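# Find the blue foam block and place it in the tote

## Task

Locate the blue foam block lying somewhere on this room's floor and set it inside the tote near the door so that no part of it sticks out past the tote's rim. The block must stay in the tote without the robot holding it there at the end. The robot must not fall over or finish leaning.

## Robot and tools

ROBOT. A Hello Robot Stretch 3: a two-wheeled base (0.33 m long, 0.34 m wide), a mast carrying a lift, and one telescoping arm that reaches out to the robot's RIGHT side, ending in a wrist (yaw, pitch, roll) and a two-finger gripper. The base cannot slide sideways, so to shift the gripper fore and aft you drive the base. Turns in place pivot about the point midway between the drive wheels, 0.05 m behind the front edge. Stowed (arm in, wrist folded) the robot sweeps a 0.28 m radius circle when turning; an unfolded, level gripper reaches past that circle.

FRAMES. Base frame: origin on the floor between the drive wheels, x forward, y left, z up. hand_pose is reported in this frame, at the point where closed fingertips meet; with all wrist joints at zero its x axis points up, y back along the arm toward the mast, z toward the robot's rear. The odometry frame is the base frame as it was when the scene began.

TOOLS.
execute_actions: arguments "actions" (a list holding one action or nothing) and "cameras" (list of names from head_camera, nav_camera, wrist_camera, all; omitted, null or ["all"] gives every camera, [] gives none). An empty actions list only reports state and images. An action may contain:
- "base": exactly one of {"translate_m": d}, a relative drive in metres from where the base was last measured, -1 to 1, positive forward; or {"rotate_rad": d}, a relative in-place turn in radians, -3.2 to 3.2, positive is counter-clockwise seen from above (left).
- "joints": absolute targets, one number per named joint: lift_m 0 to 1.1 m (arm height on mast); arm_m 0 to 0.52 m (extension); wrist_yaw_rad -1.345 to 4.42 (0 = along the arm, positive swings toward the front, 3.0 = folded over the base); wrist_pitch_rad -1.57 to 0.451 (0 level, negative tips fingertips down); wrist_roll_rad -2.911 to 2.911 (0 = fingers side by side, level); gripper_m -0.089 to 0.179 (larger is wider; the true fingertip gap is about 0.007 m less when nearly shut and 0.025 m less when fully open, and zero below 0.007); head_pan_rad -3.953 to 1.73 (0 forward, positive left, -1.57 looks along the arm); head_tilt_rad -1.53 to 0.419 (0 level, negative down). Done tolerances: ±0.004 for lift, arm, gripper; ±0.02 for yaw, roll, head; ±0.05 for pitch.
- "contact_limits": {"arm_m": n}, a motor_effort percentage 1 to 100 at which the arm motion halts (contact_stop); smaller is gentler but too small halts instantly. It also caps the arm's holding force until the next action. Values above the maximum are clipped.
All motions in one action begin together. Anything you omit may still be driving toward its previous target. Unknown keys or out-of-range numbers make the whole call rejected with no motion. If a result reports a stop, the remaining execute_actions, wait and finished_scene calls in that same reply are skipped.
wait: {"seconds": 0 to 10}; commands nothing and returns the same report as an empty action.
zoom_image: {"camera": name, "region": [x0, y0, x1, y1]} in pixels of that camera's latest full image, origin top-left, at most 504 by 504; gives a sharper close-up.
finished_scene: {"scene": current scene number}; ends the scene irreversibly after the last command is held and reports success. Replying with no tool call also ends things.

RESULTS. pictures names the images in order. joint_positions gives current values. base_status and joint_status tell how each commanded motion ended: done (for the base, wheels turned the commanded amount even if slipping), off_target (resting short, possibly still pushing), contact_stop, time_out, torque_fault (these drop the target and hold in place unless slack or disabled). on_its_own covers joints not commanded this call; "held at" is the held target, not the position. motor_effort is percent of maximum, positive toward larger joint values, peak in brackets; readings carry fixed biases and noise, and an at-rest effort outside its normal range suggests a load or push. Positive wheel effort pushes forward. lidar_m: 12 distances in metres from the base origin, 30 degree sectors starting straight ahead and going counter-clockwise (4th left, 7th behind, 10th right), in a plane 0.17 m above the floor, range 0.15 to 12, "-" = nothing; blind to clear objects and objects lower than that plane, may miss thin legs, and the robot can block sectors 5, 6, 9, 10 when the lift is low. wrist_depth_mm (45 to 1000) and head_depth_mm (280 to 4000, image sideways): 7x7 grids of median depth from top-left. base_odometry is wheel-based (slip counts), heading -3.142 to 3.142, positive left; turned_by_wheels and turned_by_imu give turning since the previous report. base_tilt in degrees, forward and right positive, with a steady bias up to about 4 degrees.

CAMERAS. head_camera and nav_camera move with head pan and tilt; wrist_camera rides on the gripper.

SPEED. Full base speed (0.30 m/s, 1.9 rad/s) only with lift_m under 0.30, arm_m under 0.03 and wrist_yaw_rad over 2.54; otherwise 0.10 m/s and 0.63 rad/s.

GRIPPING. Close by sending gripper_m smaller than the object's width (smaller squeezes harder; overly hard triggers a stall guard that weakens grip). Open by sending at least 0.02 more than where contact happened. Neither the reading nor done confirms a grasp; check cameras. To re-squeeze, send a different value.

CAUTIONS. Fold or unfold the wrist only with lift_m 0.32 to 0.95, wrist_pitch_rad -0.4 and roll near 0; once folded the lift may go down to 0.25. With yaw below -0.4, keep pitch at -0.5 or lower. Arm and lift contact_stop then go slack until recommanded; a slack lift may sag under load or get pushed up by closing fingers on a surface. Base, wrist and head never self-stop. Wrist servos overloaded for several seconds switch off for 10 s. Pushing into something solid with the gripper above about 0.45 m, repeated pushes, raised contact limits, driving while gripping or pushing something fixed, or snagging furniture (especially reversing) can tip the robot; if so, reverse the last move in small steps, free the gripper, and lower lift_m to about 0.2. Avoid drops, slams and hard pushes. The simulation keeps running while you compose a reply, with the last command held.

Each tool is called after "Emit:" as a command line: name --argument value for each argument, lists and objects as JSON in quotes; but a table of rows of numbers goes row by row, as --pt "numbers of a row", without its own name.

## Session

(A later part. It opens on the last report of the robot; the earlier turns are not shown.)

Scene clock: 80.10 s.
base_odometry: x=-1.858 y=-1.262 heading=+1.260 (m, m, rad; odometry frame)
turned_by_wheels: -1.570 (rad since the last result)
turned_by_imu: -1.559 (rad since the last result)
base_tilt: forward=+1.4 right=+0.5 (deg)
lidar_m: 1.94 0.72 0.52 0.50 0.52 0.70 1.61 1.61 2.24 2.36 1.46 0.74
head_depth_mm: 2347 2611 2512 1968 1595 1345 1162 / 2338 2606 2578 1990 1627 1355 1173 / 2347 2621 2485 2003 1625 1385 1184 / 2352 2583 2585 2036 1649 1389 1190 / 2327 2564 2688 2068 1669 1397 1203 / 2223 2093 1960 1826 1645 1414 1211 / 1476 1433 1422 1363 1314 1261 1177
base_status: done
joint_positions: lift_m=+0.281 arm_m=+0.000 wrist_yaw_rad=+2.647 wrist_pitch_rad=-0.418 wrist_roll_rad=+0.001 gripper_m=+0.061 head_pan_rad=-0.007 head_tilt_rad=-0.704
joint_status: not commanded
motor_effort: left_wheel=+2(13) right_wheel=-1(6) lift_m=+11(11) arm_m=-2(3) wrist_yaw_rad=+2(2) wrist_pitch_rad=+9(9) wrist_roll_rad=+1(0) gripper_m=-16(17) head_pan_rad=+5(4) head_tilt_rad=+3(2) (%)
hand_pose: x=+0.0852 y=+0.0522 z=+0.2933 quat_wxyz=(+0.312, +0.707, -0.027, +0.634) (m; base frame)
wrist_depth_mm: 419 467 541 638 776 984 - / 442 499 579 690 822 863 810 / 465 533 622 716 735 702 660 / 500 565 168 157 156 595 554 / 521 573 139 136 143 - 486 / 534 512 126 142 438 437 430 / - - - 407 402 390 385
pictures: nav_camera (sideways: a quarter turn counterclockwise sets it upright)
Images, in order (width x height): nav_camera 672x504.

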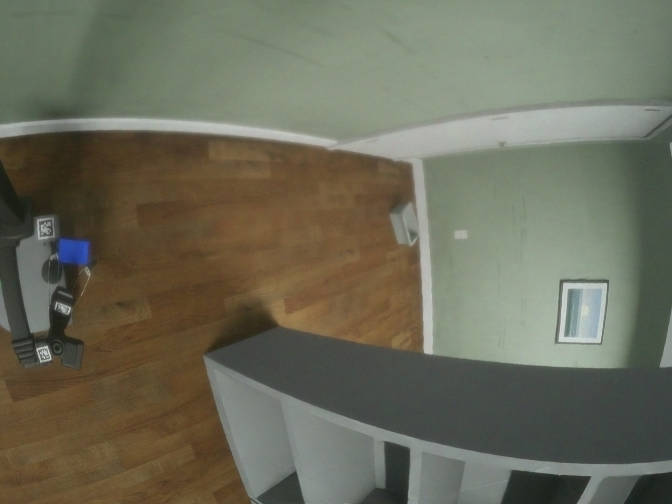

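Emit:
execute_actions --actions '[{"base":{"translate_m":1.0}}]' --cameras '[]'

Emit:
execute_actions --actions '[{"base":{"translate_m":0.8}}]' --cameras '["head_camera"]'

Emit:
execute_actions --actions '[{"base":{"rotate_rad":1.57},"joints":{"head_pan_rad":-1.57,"head_tilt_rad":-1.0}}]' --cameras '[]'

Emit:
execute_actions --actions '[{"joints":{"lift_m":0.34}}]' --cameras '[]'

Emit:
execute_actions --actions '[{"joints":{"wrist_yaw_rad":0}}]' --cameras '["head_camera","wrist_camera"]'

Scene clock: 86.37 s.
base_odometry: x=-1.552 y=-0.310 heading=+1.260 (m, m, rad; odometry frame)
turned_by_wheels: +0.000 (rad since the last result)
turned_by_imu: +0.001 (rad since the last result)
base_tilt: forward=+1.4 right=+0.4 (deg)
lidar_m: 1.77 0.72 0.53 0.51 0.53 0.71 1.93 3.01 0.48 0.46 2.54 1.84
head_depth_mm: 1497 1670 1886 1957 1591 1345 1166 / 1490 1666 1890 1992 1618 1358 1176 / 1490 1664 1879 2012 1631 1364 1179 / 1485 1667 1884 2032 1641 1379 1197 / 1487 1676 1883 2041 1669 1396 1203 / 1490 1659 1851 1899 1636 1410 1218 / 1453 1492 1376 1335 1278 1231 1159
base_status: done
joint_positions: lift_m=+0.281 arm_m=+0.000 wrist_yaw_rad=+2.647 wrist_pitch_rad=-0.418 wrist_roll_rad=+0.001 gripper_m=+0.061 head_pan_rad=-0.007 head_tilt_rad=-0.704
joint_status: not commanded
motor_effort: left_wheel=+2(10) right_wheel=-1(4) lift_m=+11(11) arm_m=-3(3) wrist_yaw_rad=+2(2) wrist_pitch_rad=+9(9) wrist_roll_rad=+1(1) gripper_m=-16(16) head_pan_rad=+4(4) head_tilt_rad=+3(3) (%)
hand_pose: x=+0.0852 y=+0.0522 z=+0.2933 quat_wxyz=(+0.312, +0.707, -0.027, +0.634) (m; base frame)
wrist_depth_mm: 423 476 546 647 751 966 - / 451 509 589 711 802 857 821 / 475 543 634 724 725 700 660 / 508 577 168 158 155 587 554 / 536 584 139 136 144 - 488 / 534 513 127 142 438 436 433 / - - - 412 407 392 384
pictures: none
No camera images: the call's "cameras" was empty. Leave "cameras" out to get every camera's image.

Scene clock: 90.80 s.
base_odometry: x=-1.307 y=+0.452 heading=+1.260 (m, m, rad; odometry frame)
turned_by_wheels: +0.000 (rad since the last result)
turned_by_imu: +0.001 (rad since the last result)
base_tilt: forward=+1.4 right=+0.4 (deg)
lidar_m: 0.97 0.71 0.52 0.50 0.51 0.72 1.97 0.89 1.08 2.90 1.39 1.01
head_depth_mm: 803 899 1020 1173 1393 1343 1158 / 804 899 1020 1180 1381 1359 1134 / 801 897 1018 1171 1382 1371 1179 / 803 897 1016 1168 1390 1390 1172 / 802 898 1019 1166 1380 1402 1208 / 801 897 1017 1163 1375 1413 1214 / 802 897 1015 1165 1307 1298 1174
base_status: done
joint_positions: lift_m=+0.281 arm_m=+0.000 wrist_yaw_rad=+2.647 wrist_pitch_rad=-0.418 wrist_roll_rad=+0.001 gripper_m=+0.061 head_pan_rad=-0.007 head_tilt_rad=-0.704
joint_status: not commanded
motor_effort: left_wheel=+2(11) right_wheel=-1(3) lift_m=+11(11) arm_m=-3(2) wrist_yaw_rad=+1(1) wrist_pitch_rad=+9(9) wrist_roll_rad=+0(0) gripper_m=-17(16) head_pan_rad=+5(4) head_tilt_rad=+2(2) (%)
hand_pose: x=+0.0852 y=+0.0522 z=+0.2933 quat_wxyz=(+0.312, +0.707, -0.027, +0.634) (m; base frame)
wrist_depth_mm: 416 465 540 630 757 889 771 / 440 496 582 682 825 856 775 / 468 534 625 721 724 689 522 / 495 574 168 158 155 591 423 / 535 581 139 136 143 - 442 / 536 513 126 142 437 438 428 / - - - 412 401 390 385
pictures: head_camera (sideways: a quarter turn clockwise sets it upright)
Images, in order (width x height): head_camera 896x504.

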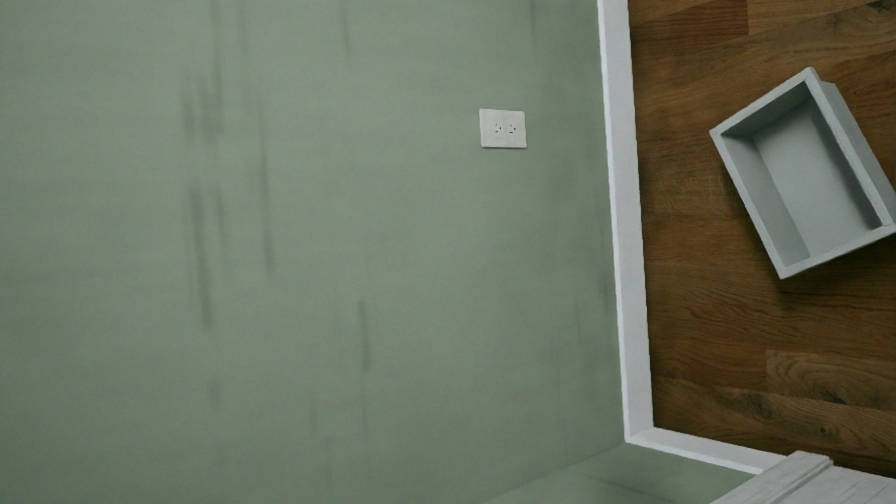

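Scene clock: 93.07 s.
base_odometry: x=-1.307 y=+0.452 heading=+2.830 (m, m, rad; odometry frame)
turned_by_wheels: +1.570 (rad since the last result)
turned_by_imu: +1.559 (rad since the last result)
base_tilt: forward=+1.4 right=+0.5 (deg)
lidar_m: 0.50 0.51 0.71 1.83 0.94 1.06 2.75 1.42 1.02 0.97 0.72 0.52
head_depth_mm: 898 1060 1285 1476 1325 1190 1103 / 893 1054 1283 1477 1304 1203 - / 889 1047 1271 1491 1335 1233 - / 885 1043 1266 1489 1332 1216 1108 / 885 1035 1256 1510 1371 1232 1118 / 877 1032 1250 1506 1393 1244 1123 / 876 1031 1243 1362 1254 1206 1107
base_status: done
joint_positions: lift_m=+0.281 arm_m=+0.000 wrist_yaw_rad=+2.647 wrist_pitch_rad=-0.418 wrist_roll_rad=+0.001 gripper_m=+0.061 head_pan_rad=-1.563 head_tilt_rad=-0.988
joint_status: all done
motor_effort: left_wheel=-2(9) right_wheel=+1(7) lift_m=+11(10) arm_m=-4(3) wrist_yaw_rad=+2(1) wrist_pitch_rad=+9(9) wrist_roll_rad=+1(1) gripper_m=-16(17) head_pan_rad=-5(54) head_tilt_rad=-10(37) (%)
hand_pose: x=+0.0852 y=+0.0522 z=+0.2933 quat_wxyz=(+0.312, +0.707, -0.027, +0.634) (m; base frame)
wrist_depth_mm: - - - 815 608 458 379 / - - - 870 664 491 404 / 912 870 808 779 690 532 430 / 728 694 168 158 156 555 461 / 616 594 139 136 143 - 470 / 535 514 126 142 434 436 429 / - - - 408 404 391 384
pictures: none
No camera images: the call's "cameras" was empty. Leave "cameras" out to get every camera's image.

Scene clock: 94.43 s.
base_odometry: x=-1.307 y=+0.452 heading=+2.830 (m, m, rad; odometry frame)
turned_by_wheels: +0.000 (rad since the last result)
turned_by_imu: +0.000 (rad since the last result)
base_tilt: forward=+1.4 right=+0.4 (deg)
lidar_m: 0.50 0.51 0.71 1.83 0.94 1.06 2.74 1.42 1.01 0.97 0.72 0.52
head_depth_mm: 895 1058 1282 1468 1329 1190 1098 / 890 1053 1276 1488 1296 1211 - / 891 1050 1277 1476 1335 1232 - / 884 1044 1271 1497 1332 1223 1103 / 885 1035 1254 1507 1385 1236 1120 / 879 1034 1251 1505 1395 1237 1125 / 875 1031 1249 1370 1258 1201 1114
base_status: not commanded
joint_positions: lift_m=+0.339 arm_m=+0.000 wrist_yaw_rad=+2.647 wrist_pitch_rad=-0.418 wrist_roll_rad=+0.001 gripper_m=+0.061 head_pan_rad=-1.563 head_tilt_rad=-0.988
joint_status: all done
motor_effort: left_wheel=-2(2) right_wheel=+2(2) lift_m=+29(29) arm_m=-3(3) wrist_yaw_rad=+1(1) wrist_pitch_rad=+9(9) wrist_roll_rad=+0(1) gripper_m=-16(16) head_pan_rad=-5(5) head_tilt_rad=-7(8) (%)
hand_pose: x=+0.0852 y=+0.0522 z=+0.3521 quat_wxyz=(+0.312, +0.707, -0.027, +0.634) (m; base frame)
wrist_depth_mm: - - - 824 608 455 378 / - - - 903 653 488 402 / - 981 931 875 701 532 431 / 841 805 168 158 156 565 461 / 694 680 139 136 144 - 492 / 612 592 127 142 500 500 484 / - 503 145 469 465 451 437
pictures: none
No camera images: the call's "cameras" was empty. Leave "cameras" out to get every camera's image.

Scene clock: 96.77 s.
base_odometry: x=-1.307 y=+0.452 heading=+2.830 (m, m, rad; odometry frame)
turned_by_wheels: +0.000 (rad since the last result)
turned_by_imu: +0.000 (rad since the last result)
base_tilt: forward=+1.4 right=+0.5 (deg)
lidar_m: 0.50 0.51 0.71 1.83 0.94 1.06 2.74 1.42 1.02 0.97 0.72 0.52
head_depth_mm: 897 1057 1281 1471 1329 1191 1100 / 894 1053 1280 1483 1314 1208 - / 889 1048 1271 1485 1329 1197 - / 884 1042 1270 1489 1338 1218 1104 / 881 1036 1250 1510 1379 1229 1120 / 878 1035 1247 1500 1388 1237 1121 / 877 1027 1243 1366 1259 1200 1113
base_status: not commanded
joint_positions: lift_m=+0.339 arm_m=+0.000 wrist_yaw_rad=+0.003 wrist_pitch_rad=-0.418 wrist_roll_rad=+0.001 gripper_m=+0.061 head_pan_rad=-1.563 head_tilt_rad=-0.988
joint_status: all done
motor_effort: left_wheel=-2(2) right_wheel=+2(2) lift_m=+30(29) arm_m=-3(2) wrist_yaw_rad=-3(2) wrist_pitch_rad=+9(9) wrist_roll_rad=+1(1) gripper_m=-17(16) head_pan_rad=-5(4) head_tilt_rad=-8(9) (%)
hand_pose: x=-0.0208 y=-0.3698 z=+0.3521 quat_wxyz=(+0.692, +0.148, -0.692, -0.146) (m; base frame)
wrist_depth_mm: 630 645 671 693 720 742 781 / 689 706 732 770 798 826 842 / 738 774 794 826 826 806 756 / 734 800 168 157 155 675 642 / 673 684 139 136 143 - 557 / 592 584 128 142 487 503 494 / 518 501 469 431 463 447 440
pictures: head_camera (sideways: a quarter turn clockwise sets it upright), wrist_camera
Images, in order (width x height): head_camera 896x504, wrist_camera 644x364.

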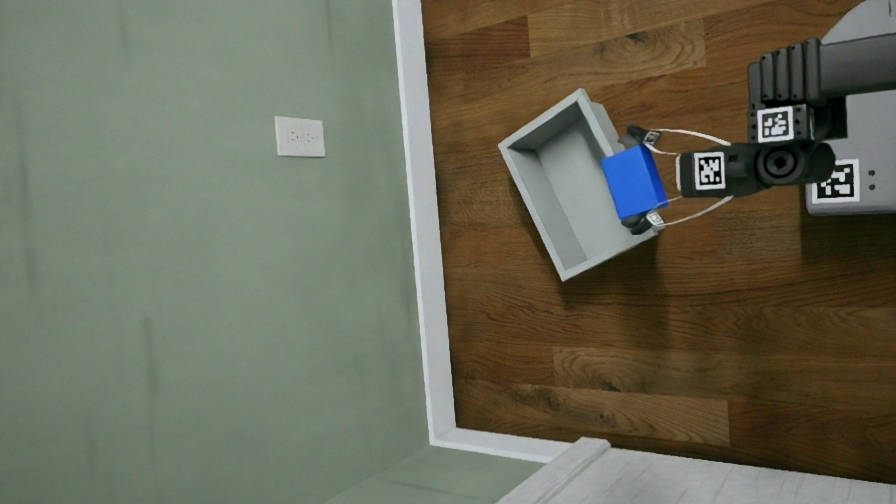

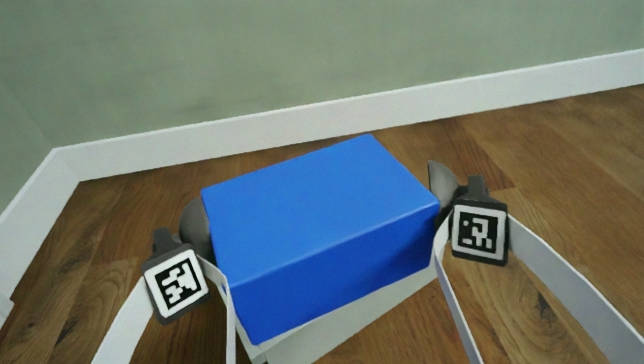

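Emit:
execute_actions --actions '[{"joints":{"arm_m":0.26,"wrist_pitch_rad":-0.9,"lift_m":0.28}}]' --cameras '["head_camera","wrist_camera"]'

Scene clock: 107.97 s.
base_odometry: x=-1.307 y=+0.452 heading=+2.830 (m, m, rad; odometry frame)
turned_by_wheels: +0.000 (rad since the last result)
turned_by_imu: +0.000 (rad since the last result)
base_tilt: forward=+1.4 right=+0.4 (deg)
lidar_m: 0.50 0.51 0.71 1.83 0.94 1.06 2.74 1.42 1.02 0.54 0.72 0.52
head_depth_mm: 897 1057 1288 1483 1324 1190 1108 / 895 1050 1273 1489 1330 1208 - / 891 1043 1268 1477 1293 1221 1135 / 885 1046 1266 1491 1329 1218 1107 / 882 1041 1251 1510 1381 1236 1118 / 880 1031 1248 1506 1397 1249 1124 / 870 1026 1238 1367 1253 1198 1114
base_status: not commanded
joint_positions: lift_m=+0.281 arm_m=+0.260 wrist_yaw_rad=+0.002 wrist_pitch_rad=-0.909 wrist_roll_rad=+0.001 gripper_m=+0.061 head_pan_rad=-1.563 head_tilt_rad=-0.988
joint_status: all done
motor_effort: left_wheel=-3(3) right_wheel=+1(2) lift_m=+11(25) arm_m=+3(2) wrist_yaw_rad=-2(3) wrist_pitch_rad=+4(9) wrist_roll_rad=+1(0) gripper_m=-17(16) head_pan_rad=-4(5) head_tilt_rad=-8(9) (%)
hand_pose: x=-0.0213 y=-0.5431 z=+0.2024 quat_wxyz=(+0.635, +0.311, -0.635, -0.310) (m; base frame)
wrist_depth_mm: 488 479 474 470 468 463 455 / 454 448 444 332 309 430 428 / 421 420 308 319 339 397 400 / 396 387 168 157 156 270 376 / 372 267 139 137 143 - 354 / 356 241 127 143 233 335 341 / 334 235 299 325 247 325 320
pictures: head_camera (sideways: a quarter turn clockwise sets it upright), wrist_camera
Images, in order (width x height): head_camera 896x504, wrist_camera 644x364.

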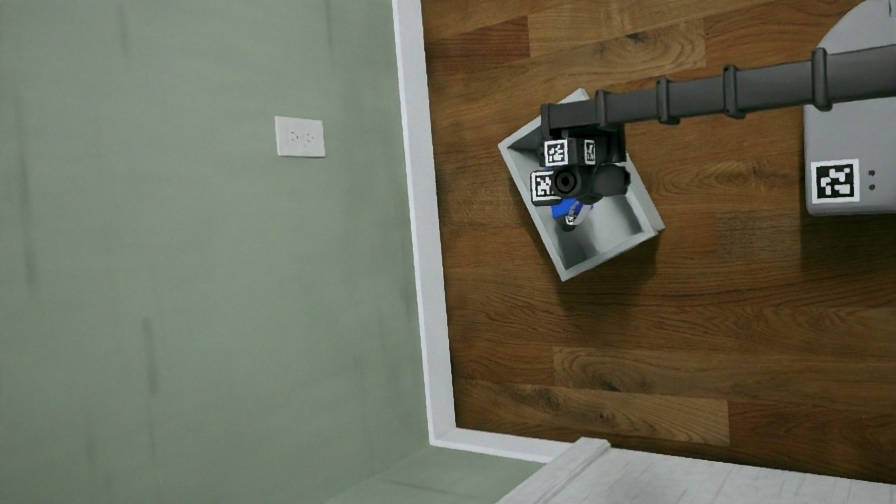

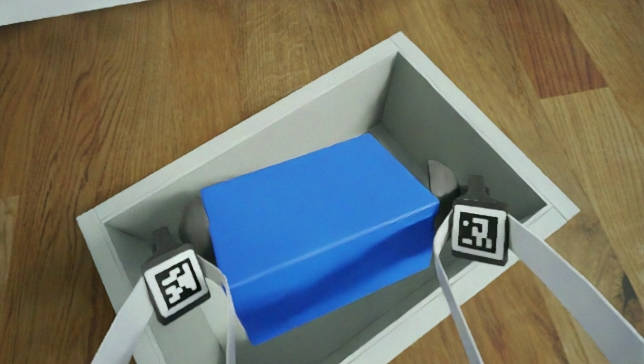

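Emit:
execute_actions --actions '[{"joints":{"arm_m":0.30,"lift_m":0.17}}]' --cameras '["wrist_camera"]'

Scene clock: 110.23 s.
base_odometry: x=-1.307 y=+0.452 heading=+2.830 (m, m, rad; odometry frame)
turned_by_wheels: +0.000 (rad since the last result)
turned_by_imu: +0.000 (rad since the last result)
base_tilt: forward=+1.3 right=+0.5 (deg)
lidar_m: 0.50 0.51 0.71 1.83 0.94 1.06 2.74 1.42 1.01 0.97 0.72 0.52
head_depth_mm: 896 1058 1286 1465 1332 1189 1107 / 890 1051 1275 1485 1314 1215 - / 890 1047 1270 1484 1309 1211 1140 / 885 1042 1266 1489 1326 1216 1108 / 881 1037 1257 1507 1375 1235 1114 / 879 1031 1251 1501 1400 1250 1127 / 873 1024 1243 1364 1257 1206 1108
base_status: not commanded
joint_positions: lift_m=+0.171 arm_m=+0.300 wrist_yaw_rad=+0.002 wrist_pitch_rad=-0.909 wrist_roll_rad=+0.001 gripper_m=+0.061 head_pan_rad=-1.563 head_tilt_rad=-0.988
joint_status: all done
motor_effort: left_wheel=-2(2) right_wheel=+2(2) lift_m=+11(13) arm_m=+4(2) wrist_yaw_rad=-1(2) wrist_pitch_rad=+4(4) wrist_roll_rad=+1(0) gripper_m=-15(16) head_pan_rad=-4(5) head_tilt_rad=-8(8) (%)
hand_pose: x=-0.0213 y=-0.5830 z=+0.0923 quat_wxyz=(+0.635, +0.311, -0.635, -0.311) (m; base frame)
wrist_depth_mm: 335 332 326 171 206 175 313 / 313 308 163 200 247 193 156 / 293 154 189 240 276 216 163 / 150 178 168 158 156 237 179 / 177 211 139 136 144 - 196 / 198 238 128 143 232 232 158 / 176 226 224 224 223 183 131
pictures: wrist_camera
Images, in order (width x height): wrist_camera 644x364.

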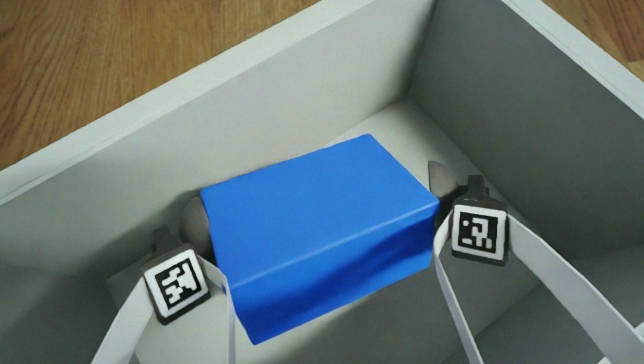

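Emit:
execute_actions --actions '[{"joints":{"lift_m":0.13}}]' --cameras '[]'

Emit:
execute_actions --actions '[{"joints":{"gripper_m":0.135}}]' --cameras '[]'

Emit:
execute_actions --actions '[{"joints":{"lift_m":0.3}}]' --cameras '["wrist_camera"]'

Scene clock: 111.93 s.
base_odometry: x=-1.307 y=+0.452 heading=+2.830 (m, m, rad; odometry frame)
turned_by_wheels: +0.000 (rad since the last result)
turned_by_imu: +0.000 (rad since the last result)
base_tilt: forward=+1.4 right=+0.4 (deg)
lidar_m: 0.50 0.51 0.71 1.83 0.94 1.06 2.75 1.42 1.02 0.97 0.72 0.52
head_depth_mm: 894 1059 1283 1467 1329 1196 1109 / 891 1053 1278 1477 1322 1207 - / 893 1042 1272 1483 1326 1215 1136 / 888 1043 1270 1485 1335 1216 1104 / 882 1040 1260 1503 1379 1235 1114 / 878 1035 1248 1506 1385 1241 1129 / 874 1026 1244 1367 1249 1200 1116
base_status: not commanded
joint_positions: lift_m=+0.131 arm_m=+0.300 wrist_yaw_rad=+0.002 wrist_pitch_rad=-0.909 wrist_roll_rad=+0.001 gripper_m=+0.061 head_pan_rad=-1.563 head_tilt_rad=-0.988
joint_status: all done
motor_effort: left_wheel=-3(2) right_wheel=+2(2) lift_m=+10(7) arm_m=+2(3) wrist_yaw_rad=-1(2) wrist_pitch_rad=+4(4) wrist_roll_rad=+0(0) gripper_m=-16(17) head_pan_rad=-5(4) head_tilt_rad=-8(9) (%)
hand_pose: x=-0.0213 y=-0.5830 z=+0.0523 quat_wxyz=(+0.635, +0.311, -0.635, -0.311) (m; base frame)
wrist_depth_mm: 282 120 135 165 206 175 139 / 115 129 158 199 242 193 150 / 131 149 188 230 231 215 163 / 149 178 168 158 156 216 179 / 177 208 139 136 143 - 196 / 197 203 128 142 194 194 158 / 176 190 187 187 187 182 131
pictures: none
No camera images: the call's "cameras" was empty. Leave "cameras" out to get every camera's image.

Scene clock: 113.17 s.
base_odometry: x=-1.307 y=+0.452 heading=+2.830 (m, m, rad; odometry frame)
turned_by_wheels: +0.000 (rad since the last result)
turned_by_imu: +0.000 (rad since the last result)
base_tilt: forward=+1.4 right=+0.4 (deg)
lidar_m: 0.50 0.51 0.71 1.83 0.94 1.06 2.74 1.42 1.02 0.97 0.72 0.52
head_depth_mm: 895 1059 1289 1468 1335 1192 1110 / 891 1052 1282 1493 1310 1210 - / 885 1041 1274 1481 1316 1218 1137 / 885 1043 1259 1485 1329 1223 1107 / 882 1039 1259 1508 1382 1234 1117 / 879 1031 1246 1504 1402 1248 1122 / 875 1024 1239 1369 1247 1201 1115
base_status: not commanded
joint_positions: lift_m=+0.131 arm_m=+0.300 wrist_yaw_rad=+0.002 wrist_pitch_rad=-0.909 wrist_roll_rad=+0.001 gripper_m=+0.135 head_pan_rad=-1.563 head_tilt_rad=-0.988
joint_status: all done
motor_effort: left_wheel=-2(3) right_wheel=+2(2) lift_m=+11(10) arm_m=+4(3) wrist_yaw_rad=-1(1) wrist_pitch_rad=+5(4) wrist_roll_rad=+0(0) gripper_m=+0(85) head_pan_rad=-5(5) head_tilt_rad=-9(7) (%)
hand_pose: x=-0.0213 y=-0.5830 z=+0.0523 quat_wxyz=(+0.635, +0.311, -0.635, -0.311) (m; base frame)
wrist_depth_mm: 283 119 135 165 205 175 139 / 115 130 157 199 241 193 150 / 131 150 188 231 231 216 164 / 150 177 220 221 219 216 179 / 178 201 165 163 205 - 190 / 196 - 157 154 192 194 172 / 170 189 186 187 186 182 128
pictures: none
No camera images: the call's "cameras" was empty. Leave "cameras" out to get every camera's image.

Scene clock: 115.53 s.
base_odometry: x=-1.307 y=+0.452 heading=+2.830 (m, m, rad; odometry frame)
turned_by_wheels: +0.000 (rad since the last result)
turned_by_imu: +0.000 (rad since the last result)
base_tilt: forward=+1.3 right=+0.5 (deg)
lidar_m: 0.50 0.51 0.71 1.83 0.94 1.06 2.74 1.42 1.02 0.97 0.72 0.52
head_depth_mm: 897 1057 1278 1465 1326 1197 1105 / 895 1055 1281 1491 1318 1207 - / 888 1044 1274 1485 1297 1210 1136 / 883 1040 1263 1482 1333 1213 1102 / 879 1038 1256 1513 1378 1232 1112 / 876 1032 1246 1507 1401 1241 1129 / 872 1026 1239 1365 1252 1199 1110
base_status: not commanded
joint_positions: lift_m=+0.299 arm_m=+0.300 wrist_yaw_rad=+0.002 wrist_pitch_rad=-0.909 wrist_roll_rad=+0.001 gripper_m=+0.135 head_pan_rad=-1.563 head_tilt_rad=-0.988
joint_status: all done
motor_effort: left_wheel=-2(2) right_wheel=+2(2) lift_m=+30(31) arm_m=+3(3) wrist_yaw_rad=-1(1) wrist_pitch_rad=+4(4) wrist_roll_rad=+0(0) gripper_m=-1(0) head_pan_rad=-5(4) head_tilt_rad=-8(9) (%)
hand_pose: x=-0.0213 y=-0.5830 z=+0.2211 quat_wxyz=(+0.635, +0.311, -0.635, -0.311) (m; base frame)
wrist_depth_mm: 463 487 494 492 492 480 474 / 477 473 463 464 455 451 446 / 444 442 440 428 313 421 425 / 419 413 406 340 378 404 396 / 395 396 312 379 376 - 377 / 372 - 361 318 358 288 351 / 357 262 344 340 336 256 335
pictures: wrist_camera
Images, in order (width x height): wrist_camera 644x364.

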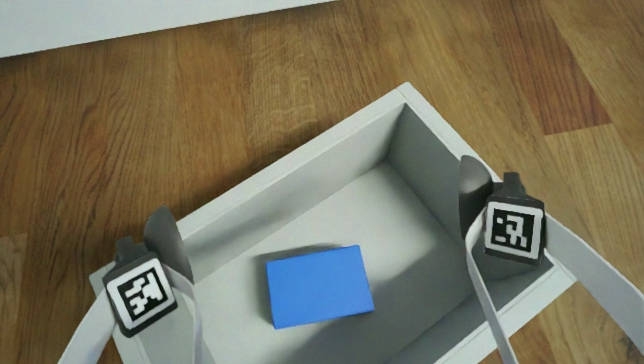

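Emit:
finished_scene --scene 1

The scene is finished: the task was done.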